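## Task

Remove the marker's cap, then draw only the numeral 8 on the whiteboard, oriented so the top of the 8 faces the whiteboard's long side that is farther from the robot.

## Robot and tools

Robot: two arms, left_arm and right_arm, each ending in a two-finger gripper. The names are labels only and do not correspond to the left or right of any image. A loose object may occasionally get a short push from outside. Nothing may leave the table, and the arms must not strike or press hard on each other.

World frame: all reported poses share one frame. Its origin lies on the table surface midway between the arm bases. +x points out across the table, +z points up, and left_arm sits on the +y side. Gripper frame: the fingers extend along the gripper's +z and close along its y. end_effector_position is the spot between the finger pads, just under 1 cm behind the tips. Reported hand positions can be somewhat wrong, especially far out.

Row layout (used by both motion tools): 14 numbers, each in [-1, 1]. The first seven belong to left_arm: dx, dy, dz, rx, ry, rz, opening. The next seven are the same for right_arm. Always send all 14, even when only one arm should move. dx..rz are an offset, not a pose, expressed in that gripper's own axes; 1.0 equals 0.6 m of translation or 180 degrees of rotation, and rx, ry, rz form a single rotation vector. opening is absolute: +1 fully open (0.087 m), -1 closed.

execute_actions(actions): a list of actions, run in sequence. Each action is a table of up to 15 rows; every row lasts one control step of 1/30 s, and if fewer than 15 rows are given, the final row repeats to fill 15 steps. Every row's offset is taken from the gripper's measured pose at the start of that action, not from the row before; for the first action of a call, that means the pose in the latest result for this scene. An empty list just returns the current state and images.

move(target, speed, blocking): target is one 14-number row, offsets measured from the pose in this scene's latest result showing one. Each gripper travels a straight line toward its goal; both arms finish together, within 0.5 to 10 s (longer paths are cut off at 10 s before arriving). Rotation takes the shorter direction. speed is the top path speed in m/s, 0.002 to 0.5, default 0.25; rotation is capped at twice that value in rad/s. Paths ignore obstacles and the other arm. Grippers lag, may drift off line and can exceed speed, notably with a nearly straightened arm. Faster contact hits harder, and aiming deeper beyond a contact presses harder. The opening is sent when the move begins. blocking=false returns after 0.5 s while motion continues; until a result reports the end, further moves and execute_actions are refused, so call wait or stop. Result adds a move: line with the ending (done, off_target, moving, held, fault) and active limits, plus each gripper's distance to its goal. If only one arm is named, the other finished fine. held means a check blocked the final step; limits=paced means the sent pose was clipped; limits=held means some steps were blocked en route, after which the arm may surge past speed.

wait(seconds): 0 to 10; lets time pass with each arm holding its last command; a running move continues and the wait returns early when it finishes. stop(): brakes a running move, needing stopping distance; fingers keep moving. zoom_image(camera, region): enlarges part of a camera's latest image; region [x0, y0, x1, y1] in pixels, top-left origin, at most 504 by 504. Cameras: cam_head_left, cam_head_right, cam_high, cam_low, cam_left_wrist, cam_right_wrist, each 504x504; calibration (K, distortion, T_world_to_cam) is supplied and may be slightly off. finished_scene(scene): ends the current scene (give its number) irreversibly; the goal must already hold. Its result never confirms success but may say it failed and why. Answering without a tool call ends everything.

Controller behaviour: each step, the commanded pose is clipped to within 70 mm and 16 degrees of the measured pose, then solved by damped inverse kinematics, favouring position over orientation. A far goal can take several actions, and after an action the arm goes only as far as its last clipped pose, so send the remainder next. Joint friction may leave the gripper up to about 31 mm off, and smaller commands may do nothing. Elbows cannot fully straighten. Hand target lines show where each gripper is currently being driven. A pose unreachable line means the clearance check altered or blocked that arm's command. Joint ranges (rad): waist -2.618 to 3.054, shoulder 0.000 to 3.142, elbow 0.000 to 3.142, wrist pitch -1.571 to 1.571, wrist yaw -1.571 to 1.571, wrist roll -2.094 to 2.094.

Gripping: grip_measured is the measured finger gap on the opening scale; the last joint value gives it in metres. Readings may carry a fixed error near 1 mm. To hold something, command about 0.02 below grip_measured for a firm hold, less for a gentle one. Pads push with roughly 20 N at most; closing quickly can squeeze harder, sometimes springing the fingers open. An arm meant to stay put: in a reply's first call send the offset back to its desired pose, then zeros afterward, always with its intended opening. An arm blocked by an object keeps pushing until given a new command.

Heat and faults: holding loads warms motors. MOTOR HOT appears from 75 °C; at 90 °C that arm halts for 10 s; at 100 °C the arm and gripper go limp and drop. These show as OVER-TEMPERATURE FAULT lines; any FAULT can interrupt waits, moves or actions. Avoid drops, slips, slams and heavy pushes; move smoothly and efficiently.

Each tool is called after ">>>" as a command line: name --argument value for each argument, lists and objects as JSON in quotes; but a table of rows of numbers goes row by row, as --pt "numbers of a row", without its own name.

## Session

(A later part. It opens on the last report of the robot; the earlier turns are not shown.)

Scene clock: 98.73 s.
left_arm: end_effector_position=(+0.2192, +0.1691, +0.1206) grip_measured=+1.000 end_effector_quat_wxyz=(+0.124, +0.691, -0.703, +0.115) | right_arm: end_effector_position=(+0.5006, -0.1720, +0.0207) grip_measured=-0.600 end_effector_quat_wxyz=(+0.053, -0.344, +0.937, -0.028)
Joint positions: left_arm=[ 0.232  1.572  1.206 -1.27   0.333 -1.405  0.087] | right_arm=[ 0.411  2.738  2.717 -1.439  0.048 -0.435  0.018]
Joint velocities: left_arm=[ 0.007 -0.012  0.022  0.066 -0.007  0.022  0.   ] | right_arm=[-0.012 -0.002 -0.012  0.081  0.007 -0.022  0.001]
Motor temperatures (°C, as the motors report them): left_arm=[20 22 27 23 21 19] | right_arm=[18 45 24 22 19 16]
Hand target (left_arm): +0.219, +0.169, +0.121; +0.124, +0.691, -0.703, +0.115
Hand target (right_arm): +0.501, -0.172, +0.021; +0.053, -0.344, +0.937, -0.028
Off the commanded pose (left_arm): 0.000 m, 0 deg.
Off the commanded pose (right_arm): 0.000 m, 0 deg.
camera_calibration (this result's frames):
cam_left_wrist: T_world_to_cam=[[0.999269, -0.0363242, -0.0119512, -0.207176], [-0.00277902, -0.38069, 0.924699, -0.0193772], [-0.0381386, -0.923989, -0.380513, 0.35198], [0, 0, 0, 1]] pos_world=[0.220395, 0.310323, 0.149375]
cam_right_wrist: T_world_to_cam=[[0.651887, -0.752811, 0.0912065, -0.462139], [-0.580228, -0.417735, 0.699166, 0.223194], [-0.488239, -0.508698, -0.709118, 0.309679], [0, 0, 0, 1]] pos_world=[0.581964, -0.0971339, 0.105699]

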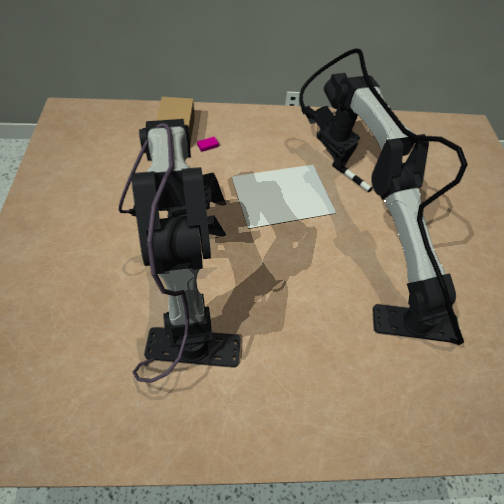

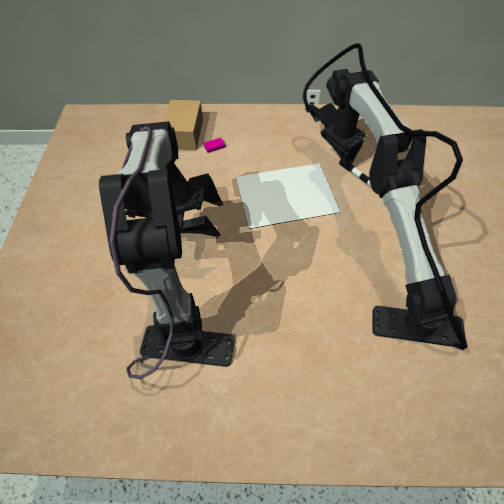

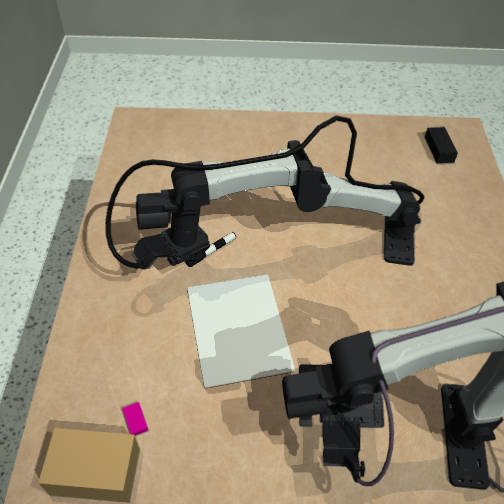

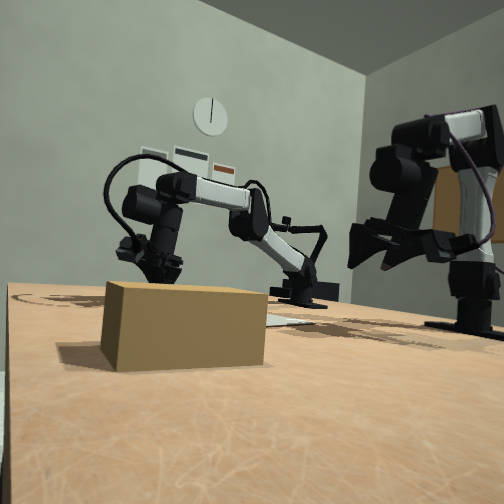

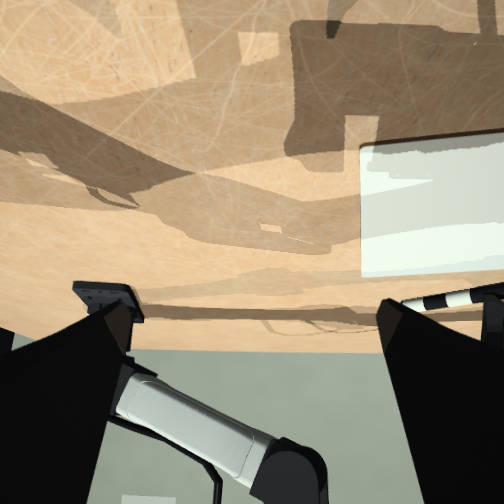

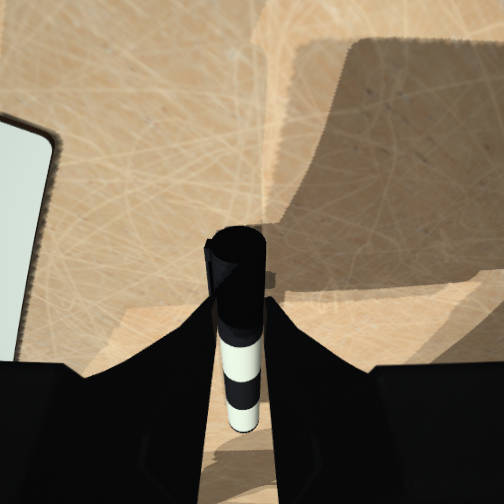

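Too high; reopen and lower.

>>> execute_actions --actions '[[[0,0,0,0,0,0,1,0,0,0,0,0,0,-0.2]]]'

>>> move --target '[0,0,0,0,0,0,1,0.008,0.006,0.024,0,0,0,-0.2]' --speed 0.03

Scene clock: 103.40 s.
left_arm: end_effector_position=(+0.2192, +0.1691, +0.1206) grip_measured=+1.000 end_effector_quat_wxyz=(+0.124, +0.691, -0.703, +0.115) | right_arm: end_effector_position=(+0.5006, -0.1720, +0.0207) grip_measured=-0.200 end_effector_quat_wxyz=(+0.053, -0.344, +0.937, -0.028)
Joint positions: left_arm=[ 0.232  1.572  1.206 -1.27   0.333 -1.405  0.087] | right_arm=[ 0.411  2.738  2.717 -1.439  0.048 -0.435  0.035]
Joint velocities: left_arm=[ 0.007  0.017  0.002 -0.037  0.081  0.051  0.   ] | right_arm=[-0.002  0.002 -0.007 -0.066  0.051  0.051 -0.   ]
Motor temperatures (°C, as the motors report them): left_arm=[20 22 27 23 21 19] | right_arm=[18 46 24 22 19 16]
Hand target (left_arm): +0.219, +0.169, +0.121; +0.124, +0.691, -0.703, +0.115
Hand target (right_arm): +0.501, -0.172, +0.021; +0.053, -0.344, +0.937, -0.028
Off the commanded pose (left_arm): 0.000 m, 0 deg.
Off the commanded pose (right_arm): 0.000 m, 0 deg.
camera_calibration (this result's frames):
cam_left_wrist: T_world_to_cam=[[0.999269, -0.0363242, -0.0119512, -0.207176], [-0.00277902, -0.38069, 0.924699, -0.0193772], [-0.0381386, -0.923989, -0.380513, 0.35198], [0, 0, 0, 1]] pos_world=[0.220395, 0.310323, 0.149375]
cam_right_wrist: T_world_to_cam=[[0.651887, -0.752811, 0.0912065, -0.462139], [-0.580228, -0.417735, 0.699166, 0.223194], [-0.488239, -0.508698, -0.709118, 0.309679], [0, 0, 0, 1]] pos_world=[0.581964, -0.0971339, 0.105699]

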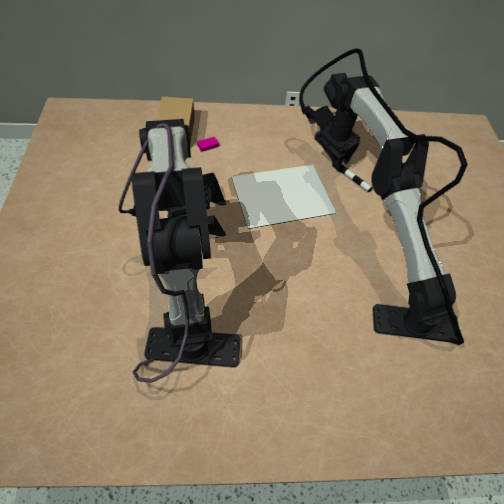

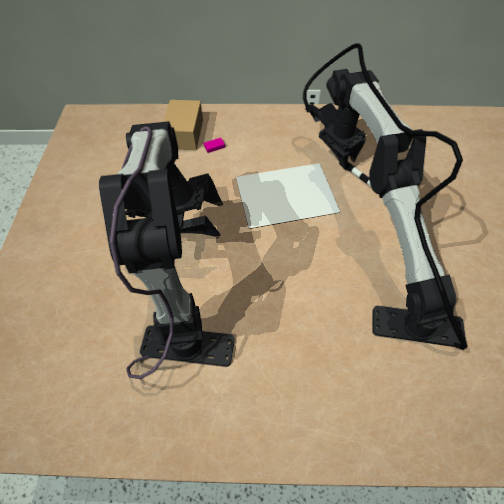

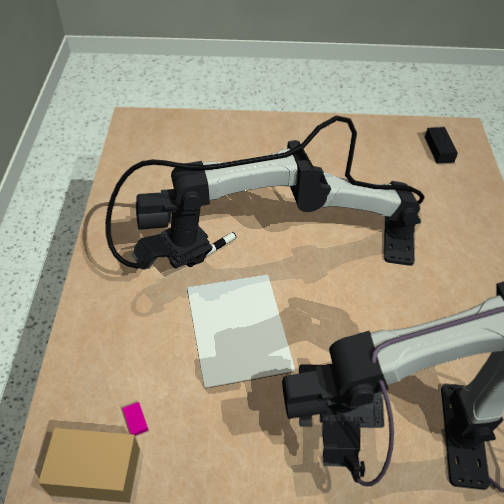

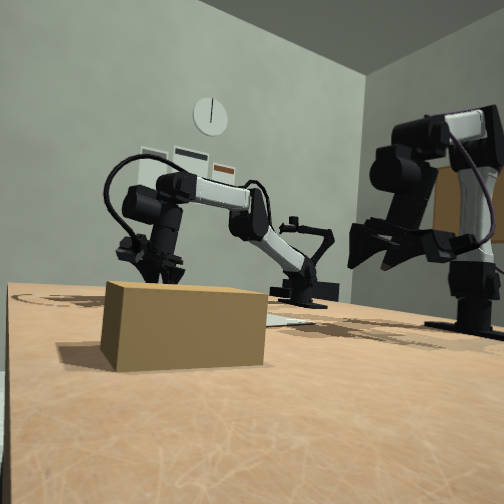

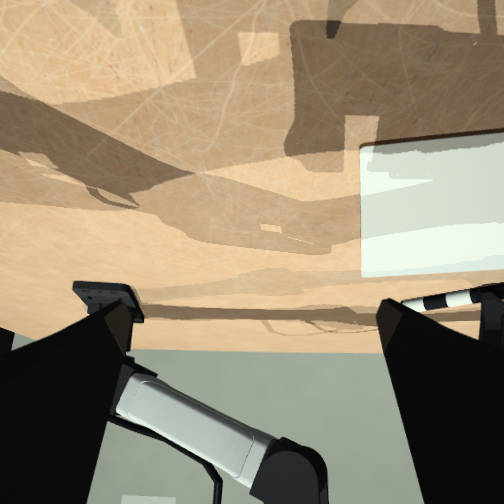

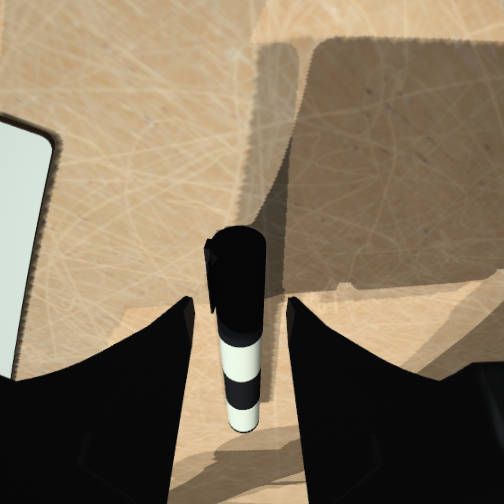

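Scene clock: 104.33 s.
left_arm: end_effector_position=(+0.2192, +0.1691, +0.1206) grip_measured=+1.000 end_effector_quat_wxyz=(+0.124, +0.691, -0.703, +0.115) | right_arm: end_effector_position=(+0.4976, -0.1728, +0.0086) grip_measured=-0.200 end_effector_quat_wxyz=(+0.053, -0.344, +0.937, -0.028)
Joint positions: left_arm=[ 0.232  1.572  1.206 -1.27   0.333 -1.405  0.087] | right_arm=[ 0.411  2.668  2.53  -1.322  0.048 -0.435  0.035]
Joint velocities: left_arm=[ 0.002 -0.012 -0.017  0.007  0.037 -0.007  0.   ] | right_arm=[-0.022 -0.002  0.002  0.022 -0.007  0.022  0.001]
Motor temperatures (°C, as the motors report them): left_arm=[20 22 27 23 21 19] | right_arm=[18 47 24 22 19 16]
Hand target (left_arm): +0.219, +0.169, +0.121; +0.124, +0.691, -0.703, +0.115
Hand target (right_arm): +0.496, -0.173, +0.005; +0.052, -0.344, +0.937, -0.028
Off the commanded pose (left_arm): 0.000 m, 0 deg.
Off the commanded pose (right_arm): 0.003 m, 0 deg.
move: done
camera_calibration (this result's frames):
cam_left_wrist: T_world_to_cam=[[0.999269, -0.0363242, -0.0119512, -0.207176], [-0.00277902, -0.38069, 0.924699, -0.0193772], [-0.0381386, -0.923989, -0.380513, 0.35198], [0, 0, 0, 1]] pos_world=[0.220395, 0.310323, 0.149375]
cam_right_wrist: T_world_to_cam=[[0.65182, -0.75283, 0.0915308, -0.459718], [-0.580742, -0.417878, 0.698653, 0.229852], [-0.487718, -0.508552, -0.709581, 0.299027], [0, 0, 0, 1]] pos_world=[0.578979, -0.0979685, 0.0936757]

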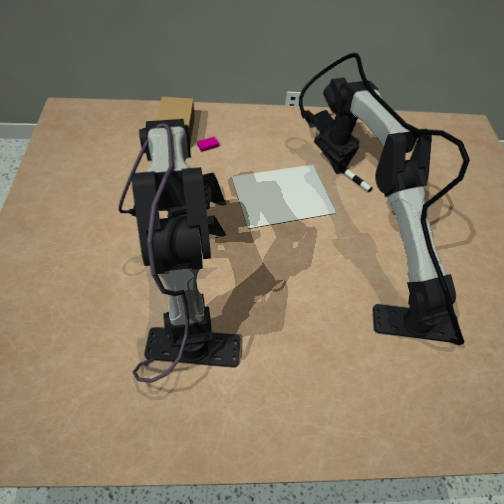

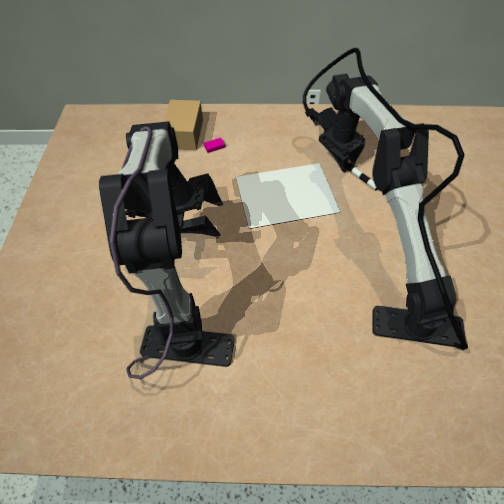

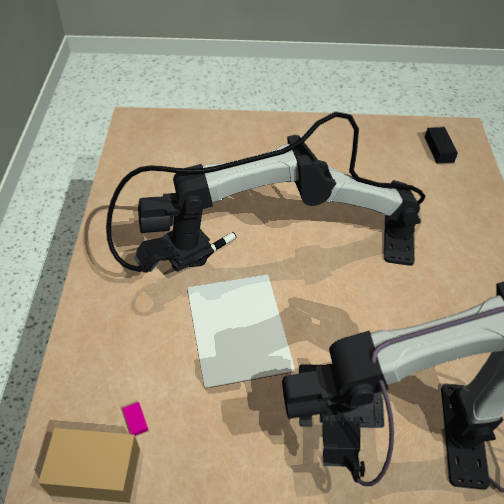

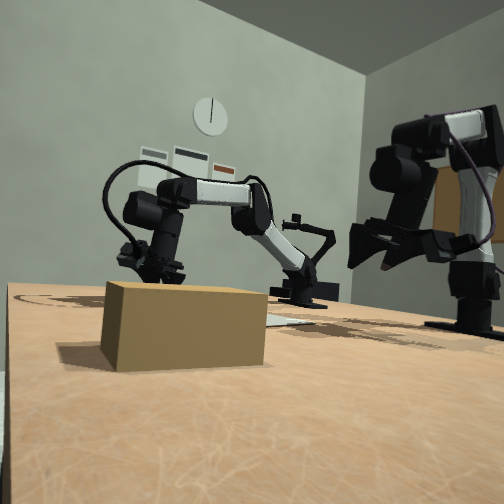

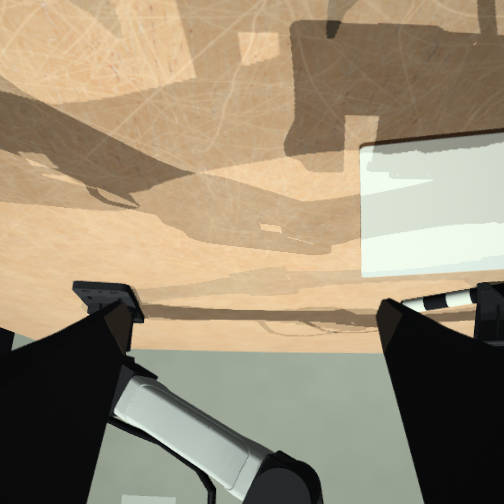

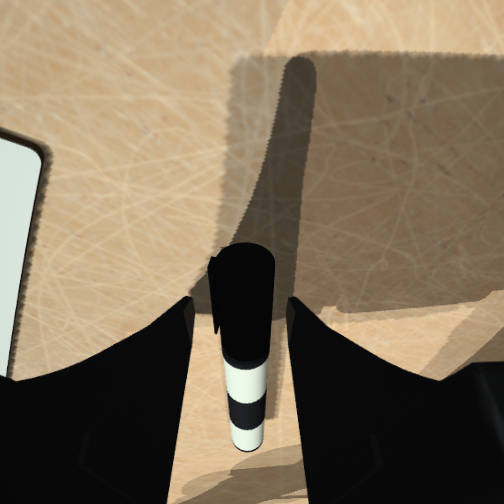

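>>> execute_actions --actions '[[[0,0,0,0,0,0,1,0,0,0,0,0,0,-0.45]],[[0,0,0,0,0,0,1,0,0,0,0,0,0,-0.52]],[[0,0,0,0,0,0,1,0,0,0,0,0,0,-0.6]]]'

>>> move --target '[0,0,0,0,0,0,1,0.08,0.04,-0.15,0,-0.05,0,-0.6]' --speed 0.1

Scene clock: 120.27 s.
left_arm: end_effector_position=(+0.2192, +0.1691, +0.1206) grip_measured=+1.000 end_effector_quat_wxyz=(+0.124, +0.691, -0.703, +0.115) | right_arm: end_effector_position=(+0.4976, -0.1728, +0.0086) grip_measured=-0.545 end_effector_quat_wxyz=(+0.053, -0.344, +0.937, -0.028)
Joint positions: left_arm=[ 0.232  1.572  1.206 -1.27   0.333 -1.405  0.087] | right_arm=[ 0.411  2.668  2.53  -1.322  0.048 -0.435  0.02 ]
Joint velocities: left_arm=[-0.027  0.002 -0.002  0.022  0.081  0.007  0.   ] | right_arm=[ 0.002  0.002 -0.002  0.007  0.081 -0.037 -0.   ]
Motor temperatures (°C, as the motors report them): left_arm=[20 22 27 23 21 19] | right_arm=[18 52 23 22 19 16]
Hand target (left_arm): +0.219, +0.169, +0.121; +0.124, +0.691, -0.703, +0.115
Hand target (right_arm): +0.498, -0.173, +0.009; +0.053, -0.344, +0.937, -0.028
Off the commanded pose (left_arm): 0.000 m, 0 deg.
Off the commanded pose (right_arm): 0.000 m, 0 deg.
camera_calibration (this result's frames):
cam_left_wrist: T_world_to_cam=[[0.999269, -0.0363242, -0.0119512, -0.207176], [-0.00277902, -0.38069, 0.924699, -0.0193772], [-0.0381386, -0.923989, -0.380513, 0.35198], [0, 0, 0, 1]] pos_world=[0.220395, 0.310323, 0.149375]
cam_right_wrist: T_world_to_cam=[[0.65182, -0.75283, 0.0915308, -0.459718], [-0.580742, -0.417878, 0.698653, 0.229852], [-0.487718, -0.508552, -0.709581, 0.299027], [0, 0, 0, 1]] pos_world=[0.578979, -0.0979685, 0.0936757]

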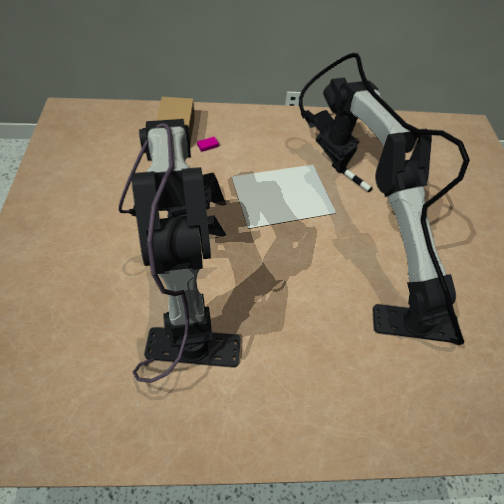

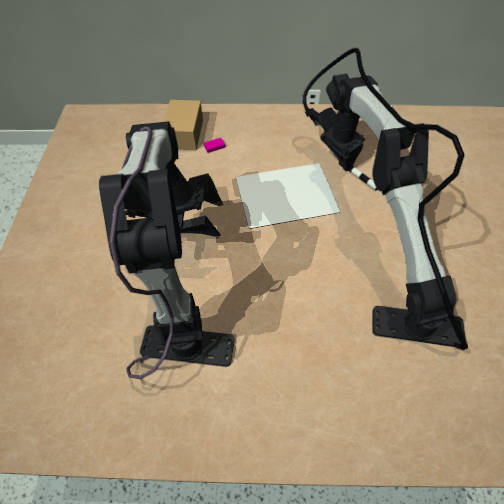

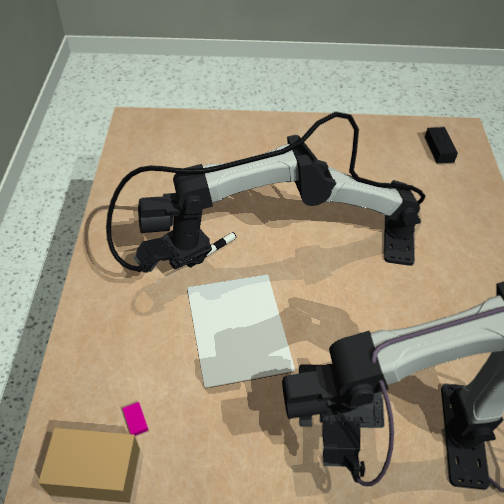

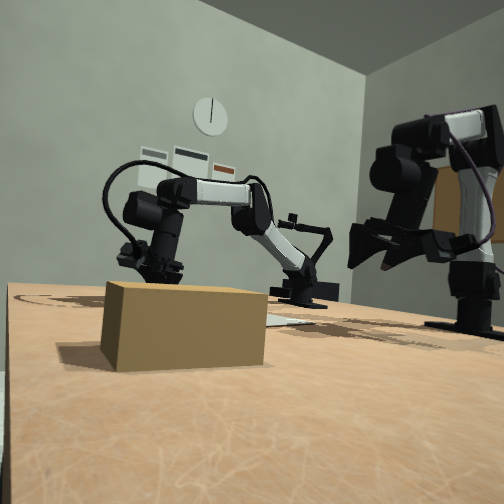

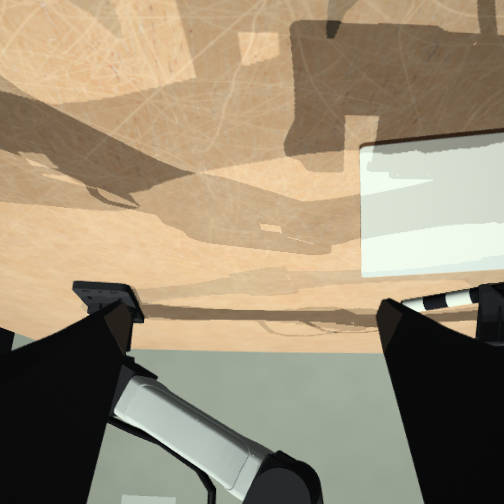

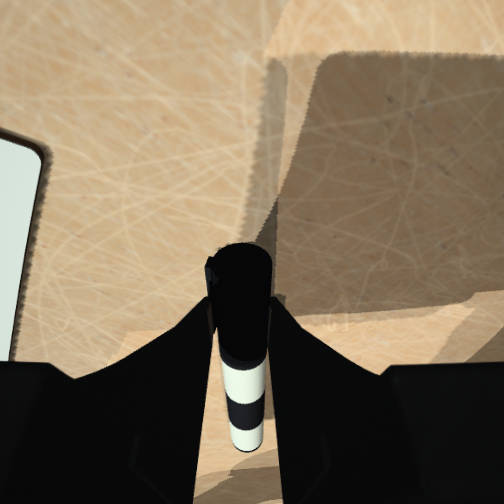

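Scene clock: 121.70 s.
left_arm: end_effector_position=(+0.2192, +0.1691, +0.1206) grip_measured=+1.000 end_effector_quat_wxyz=(+0.124, +0.691, -0.703, +0.115) | right_arm: end_effector_position=(+0.4363, -0.1825, +0.0953) grip_measured=-0.545 end_effector_quat_wxyz=(+0.132, -0.346, +0.929, -0.003)
Joint positions: left_arm=[ 0.232  1.572  1.206 -1.27   0.333 -1.405  0.087] | right_arm=[ 0.402  2.1    1.879 -1.087 -0.018 -0.447  0.02 ]
Joint velocities: left_arm=[-0.007 -0.022 -0.017 -0.037  0.11  -0.022  0.   ] | right_arm=[-0.002 -0.007 -0.032  0.051  0.051 -0.051 -0.002]
Motor temperatures (°C, as the motors report them): left_arm=[20 22 27 23 21 19] | right_arm=[18 52 23 22 19 16]
Hand target (left_arm): +0.219, +0.169, +0.121; +0.124, +0.691, -0.703, +0.115
Hand target (right_arm): +0.433, -0.186, +0.090; +0.126, -0.345, +0.930, +0.000
Off the commanded pose (left_arm): 0.000 m, 0 deg.
Off the commanded pose (right_arm): 0.004 m, 1 deg.
move: done
camera_calibration (this result's frames):
cam_left_wrist: T_world_to_cam=[[0.999269, -0.0363242, -0.0119512, -0.207176], [-0.00277902, -0.38069, 0.924699, -0.0193772], [-0.0381386, -0.923989, -0.380513, 0.35198], [0, 0, 0, 1]] pos_world=[0.220395, 0.310323, 0.149375]
cam_right_wrist: T_world_to_cam=[[0.650442, -0.752878, 0.1005, -0.435274], [-0.656971, -0.491242, 0.5719, 0.161556], [-0.381202, -0.438013, -0.814144, 0.30207], [0, 0, 0, 1]] pos_world=[0.504408, -0.116035, 0.197279]

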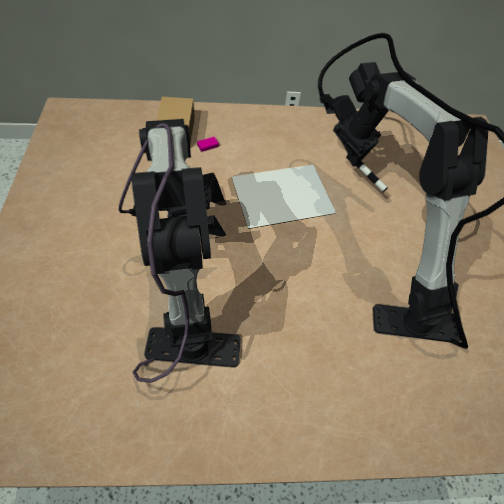

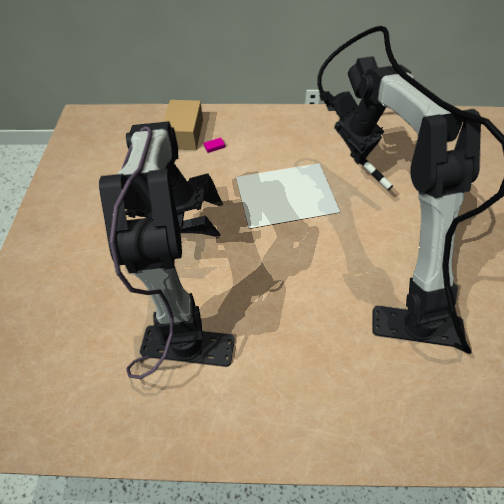

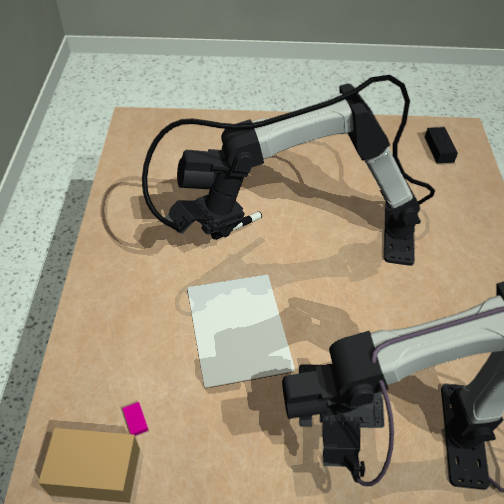

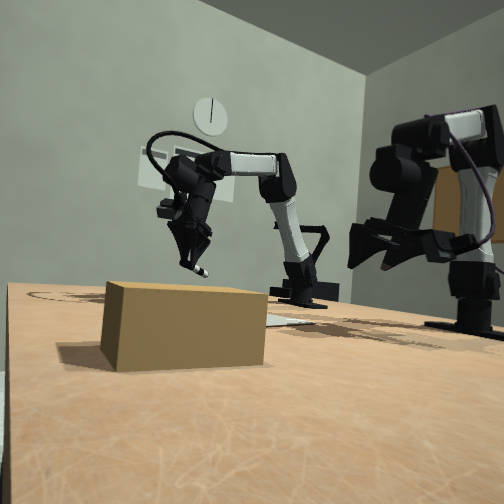

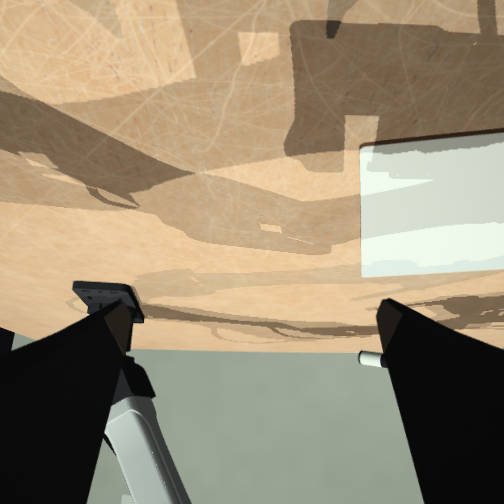

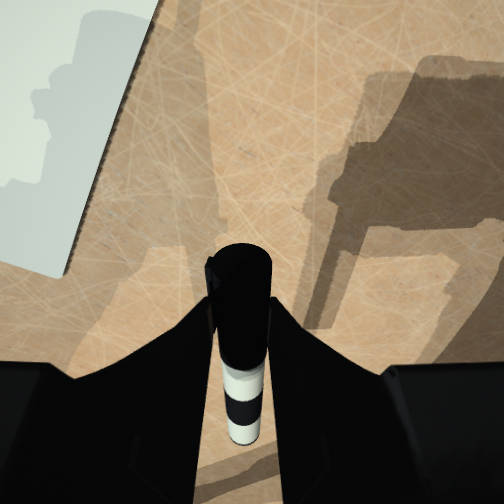

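>>> move --target '[0.213,-0.295,-0.077,0.236,-0.005,0.083,0.4,-0.067,0.101,-0.175,-0.059,-0.206,0.695,-0.6]' --speed 0.3

Scene clock: 141.77 s.
left_arm: end_effector_position=(+0.3898, +0.0659, +0.2071) grip_measured=+0.400 end_effector_quat_wxyz=(-0.154, +0.594, -0.698, +0.370) | right_arm: end_effector_position=(+0.4076, -0.1219, +0.2034) grip_measured=-0.545 end_effector_quat_wxyz=(+0.274, +0.652, +0.650, +0.280)
Joint positions: left_arm=[-0.108  1.599  1.322 -0.489  0.197 -1.695  0.061] | right_arm=[ 0.549  1.453  1.222 -0.577  0.286  1.869  0.02 ]
Joint velocities: left_arm=[ 0.002  0.017  0.002 -0.007 -0.007 -0.051 -0.001] | right_arm=[-0.007 -0.012 -0.012  0.007  0.007 -0.081 -0.001]
Motor temperatures (°C, as the motors report them): left_arm=[20 23 28 23 21 19] | right_arm=[18 49 23 23 19 16]
Hand target (left_arm): +0.396, +0.063, +0.205; +0.157, -0.595, +0.696, -0.369
Hand target (right_arm): +0.400, -0.122, +0.197; +0.271, +0.654, +0.652, +0.273
Off the commanded pose (left_arm): 0.008 m, 0 deg.
Off the commanded pose (right_arm): 0.008 m, 1 deg.
move: done
camera_calibration (this result's frames):
cam_left_wrist: T_world_to_cam=[[0.716218, -0.0392391, 0.696773, -0.416708], [-0.655547, -0.380259, 0.652427, 0.17263], [0.239353, -0.924047, -0.298071, 0.170822], [0, 0, 0, 1]] pos_world=[0.370734, 0.207141, 0.228639]
cam_right_wrist: T_world_to_cam=[[-0.693619, -0.00680996, -0.72031, 0.423903], [-0.550569, 0.649824, 0.524025, 0.21617], [0.464506, 0.760054, -0.45448, 0.13382], [0, 0, 0, 1]] pos_world=[0.350884, -0.239296, 0.252882]

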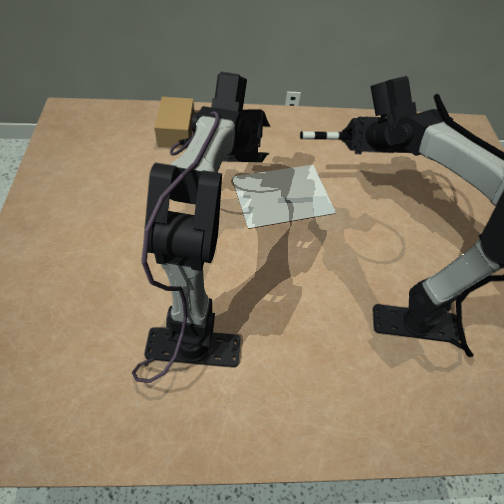

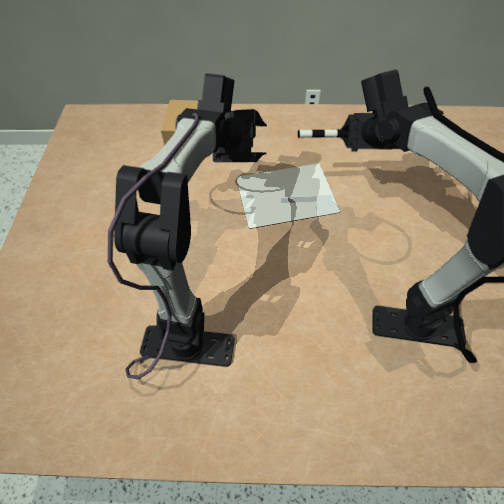

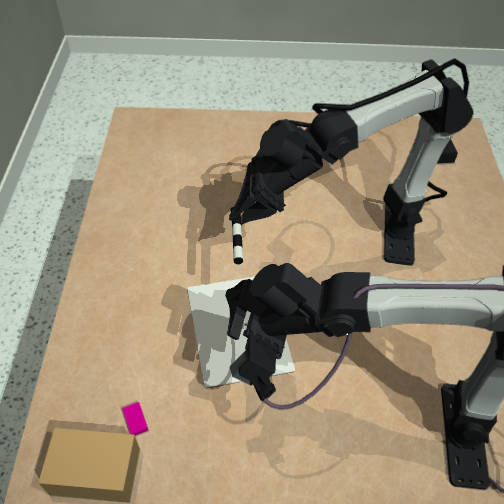

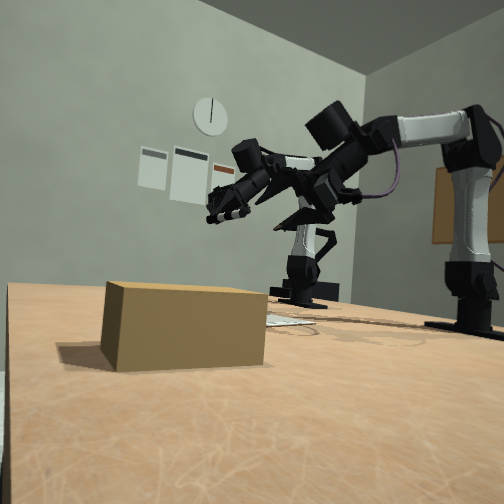

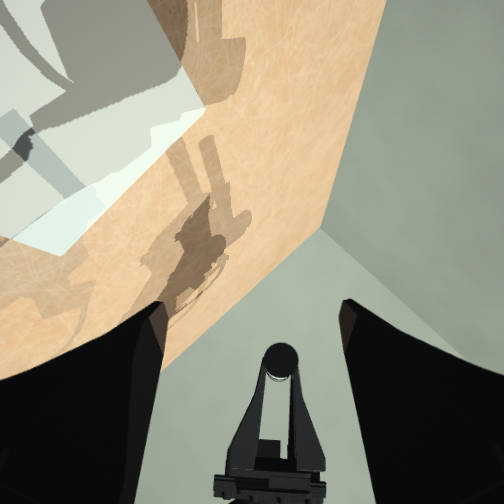

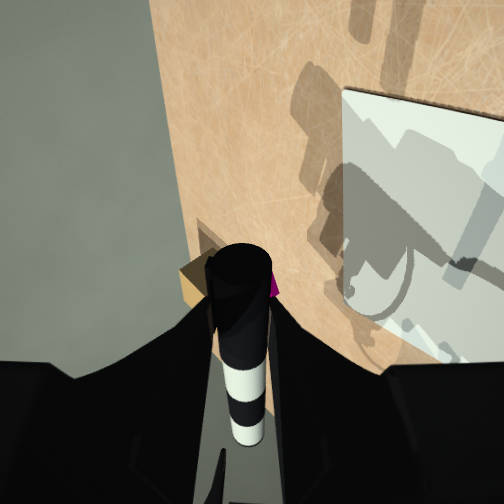

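>>> move --target '[0.18,-0.024,0.082,0,0,0,0.4,0,0,0,0,0,0,-0.6]' --speed 0.08

Scene clock: 149.77 s.
left_arm: end_effector_position=(+0.4037, -0.0509, +0.2170) grip_measured=+0.400 end_effector_quat_wxyz=(-0.154, +0.586, -0.698, +0.381) | right_arm: end_effector_position=(+0.4078, -0.1222, +0.2034) grip_measured=-0.545 end_effector_quat_wxyz=(+0.274, +0.653, +0.649, +0.280)
Joint positions: left_arm=[-0.395  1.786  1.55  -0.487  0.    -1.886  0.061] | right_arm=[ 0.549  1.453  1.222 -0.577  0.287  1.871  0.02 ]
Joint velocities: left_arm=[ 0.007 -0.017  0.007 -0.022 -0.051 -0.022  0.   ] | right_arm=[ 0.002  0.007  0.002 -0.051 -0.095  0.095 -0.001]
Motor temperatures (°C, as the motors report them): left_arm=[20 23 29 24 21 19] | right_arm=[18 46 23 23 19 16]
Hand target (left_arm): +0.406, -0.052, +0.209; +0.153, -0.594, +0.698, -0.370
Hand target (right_arm): +0.408, -0.122, +0.203; +0.274, +0.652, +0.650, +0.280
Off the commanded pose (left_arm): 0.009 m, 2 deg.
Off the commanded pose (right_arm): 0.000 m, 0 deg.
move: done
camera_calibration (this result's frames):
cam_left_wrist: T_world_to_cam=[[0.701989, -0.0391659, 0.71111, -0.435469], [-0.673468, -0.36125, 0.644934, 0.14066], [0.231629, -0.931646, -0.279971, 0.0612754], [0, 0, 0, 1]] pos_world=[0.386232, 0.0908448, 0.236106]
cam_right_wrist: T_world_to_cam=[[-0.693326, -0.00451814, -0.72061, 0.424296], [-0.549075, 0.650942, 0.524205, 0.215875], [0.466707, 0.759114, -0.453796, 0.132824], [0, 0, 0, 1]] pos_world=[0.350717, -0.239434, 0.252864]

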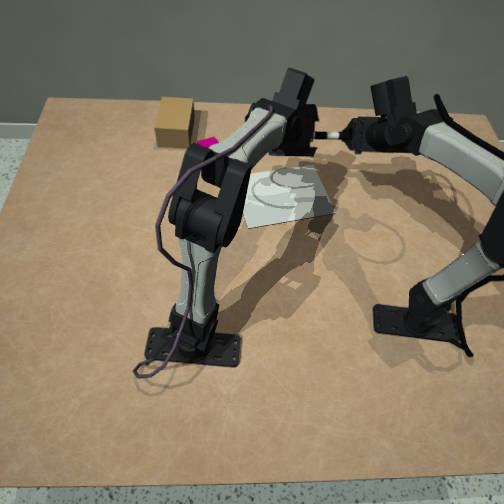

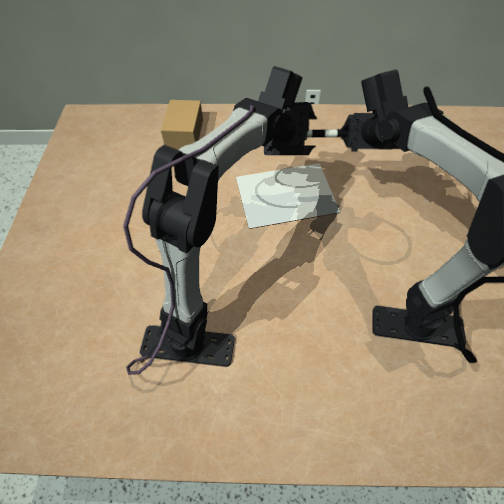

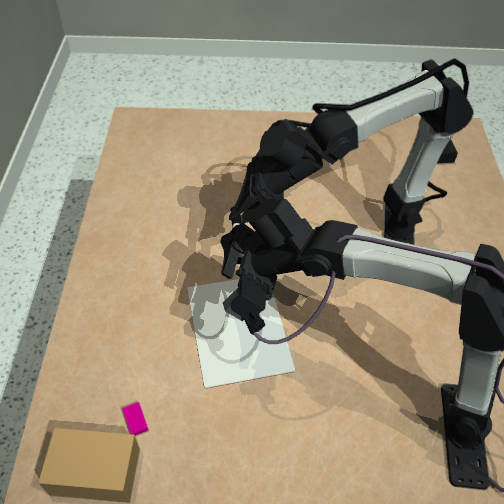

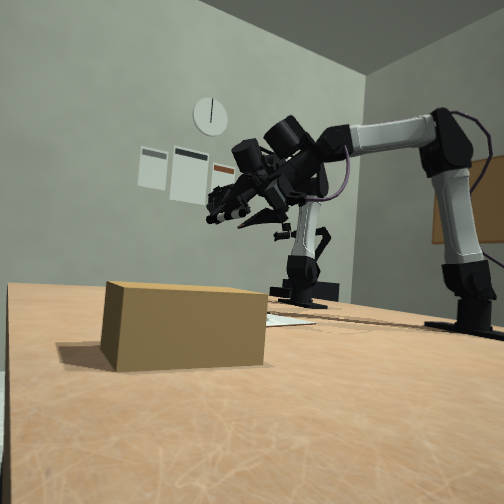

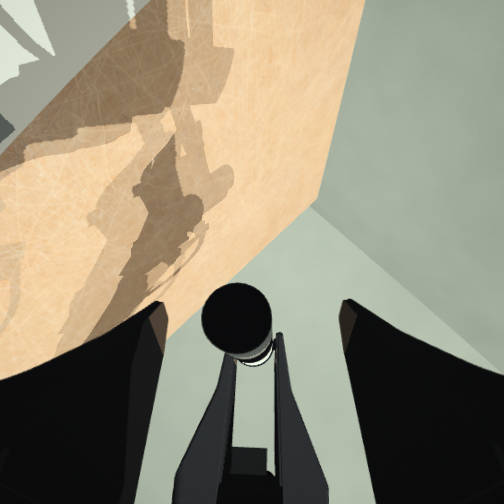

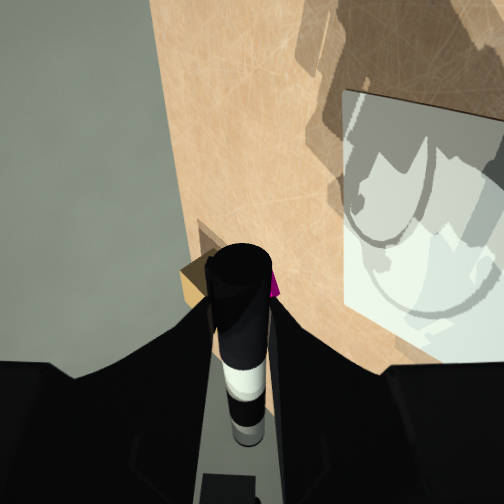

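>>> move --target '[0.025,0.012,0.014,0,0,0,-0.2,0,0,0,0,0,0,-0.6]' --speed 0.04

>>> zoom_image --camera "cam_head_right" --region '[250, 80, 400, 180]'

Scene clock: 155.17 s.
left_arm: end_effector_position=(+0.3974, -0.0645, +0.2192) grip_measured=-0.200 end_effector_quat_wxyz=(+0.153, -0.582, +0.699, -0.387) | right_arm: end_effector_position=(+0.4078, -0.1222, +0.2034) grip_measured=-0.545 end_effector_quat_wxyz=(+0.274, +0.653, +0.649, +0.280)
Joint positions: left_arm=[-0.43   1.786  1.551 -0.478 -0.017 -1.904  0.035] | right_arm=[ 0.549  1.453  1.222 -0.577  0.287  1.871  0.02 ]
Joint velocities: left_arm=[-0.007  0.012 -0.007 -0.095 -0.051 -0.095 -0.001] | right_arm=[-0.007 -0.007  0.002 -0.022 -0.022  0.037  0.001]
Motor temperatures (°C, as the motors report them): left_arm=[20 23 30 25 21 19] | right_arm=[18 44 23 24 19 16]
Hand target (left_arm): +0.400, -0.068, +0.210; +0.154, -0.586, +0.698, -0.382
Hand target (right_arm): +0.408, -0.122, +0.203; +0.274, +0.653, +0.649, +0.280
Off the commanded pose (left_arm): 0.010 m, 1 deg.
Off the commanded pose (right_arm): 0.000 m, 0 deg.
move: done
camera_calibration (this result's frames):
cam_left_wrist: T_world_to_cam=[[0.696225, -0.0413799, 0.71663, -0.432216], [-0.681765, -0.350556, 0.642111, 0.13475], [0.224649, -0.935627, -0.272277, 0.0514964], [0, 0, 0, 1]] pos_world=[0.381219, 0.0775339, 0.237236]
cam_right_wrist: T_world_to_cam=[[-0.693326, -0.00451814, -0.72061, 0.424296], [-0.549075, 0.650942, 0.524205, 0.215875], [0.466707, 0.759114, -0.453796, 0.132824], [0, 0, 0, 1]] pos_world=[0.350717, -0.239434, 0.252864]

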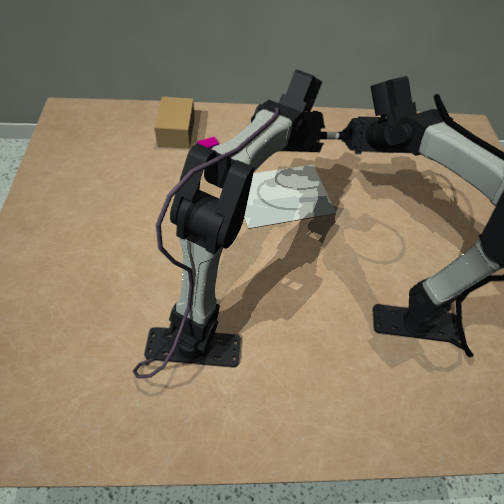

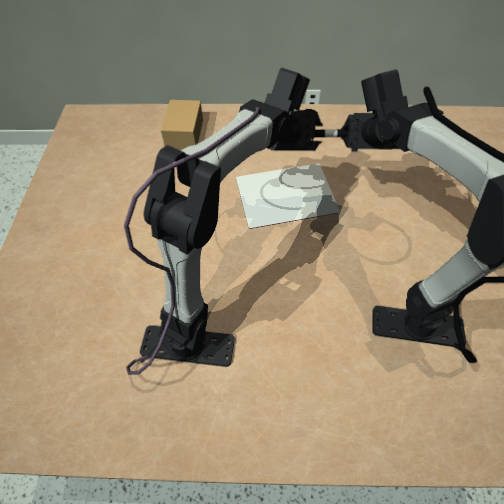

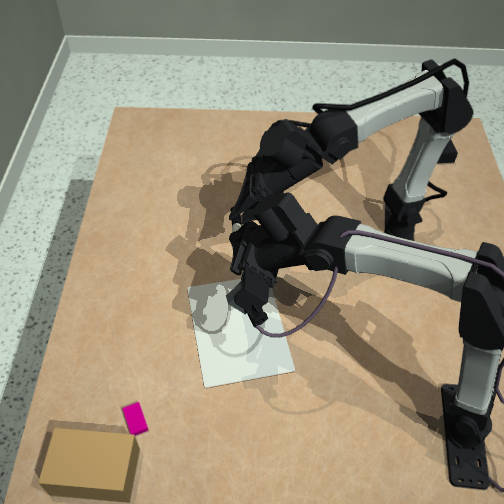

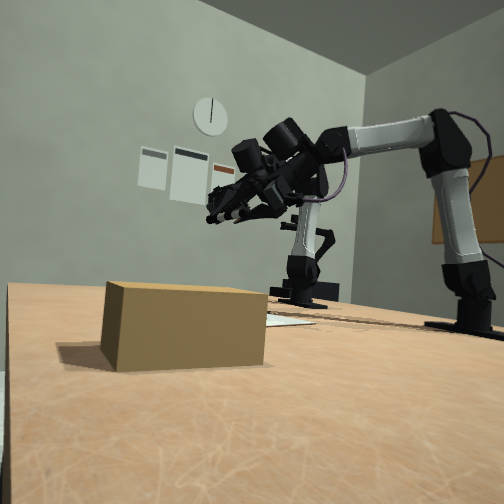

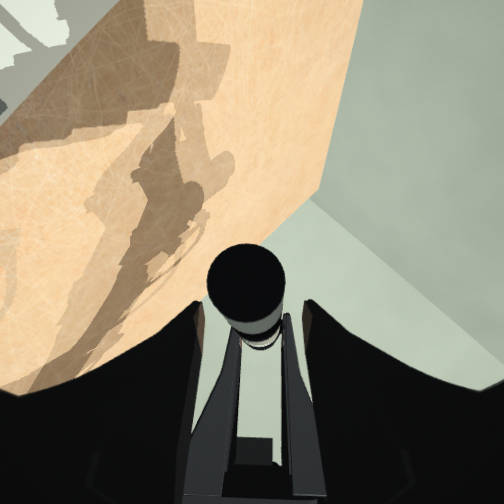

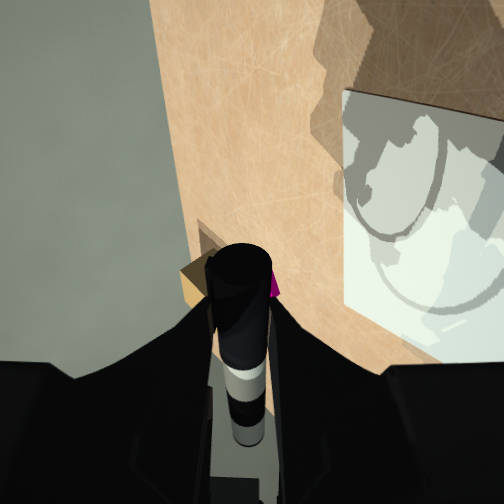

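Region (250, 80, 400, 180) of cam_head_right's 504x504 image, scaled by 3.360, with more detail than that image has.

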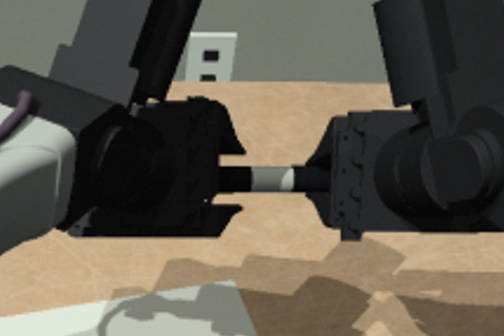

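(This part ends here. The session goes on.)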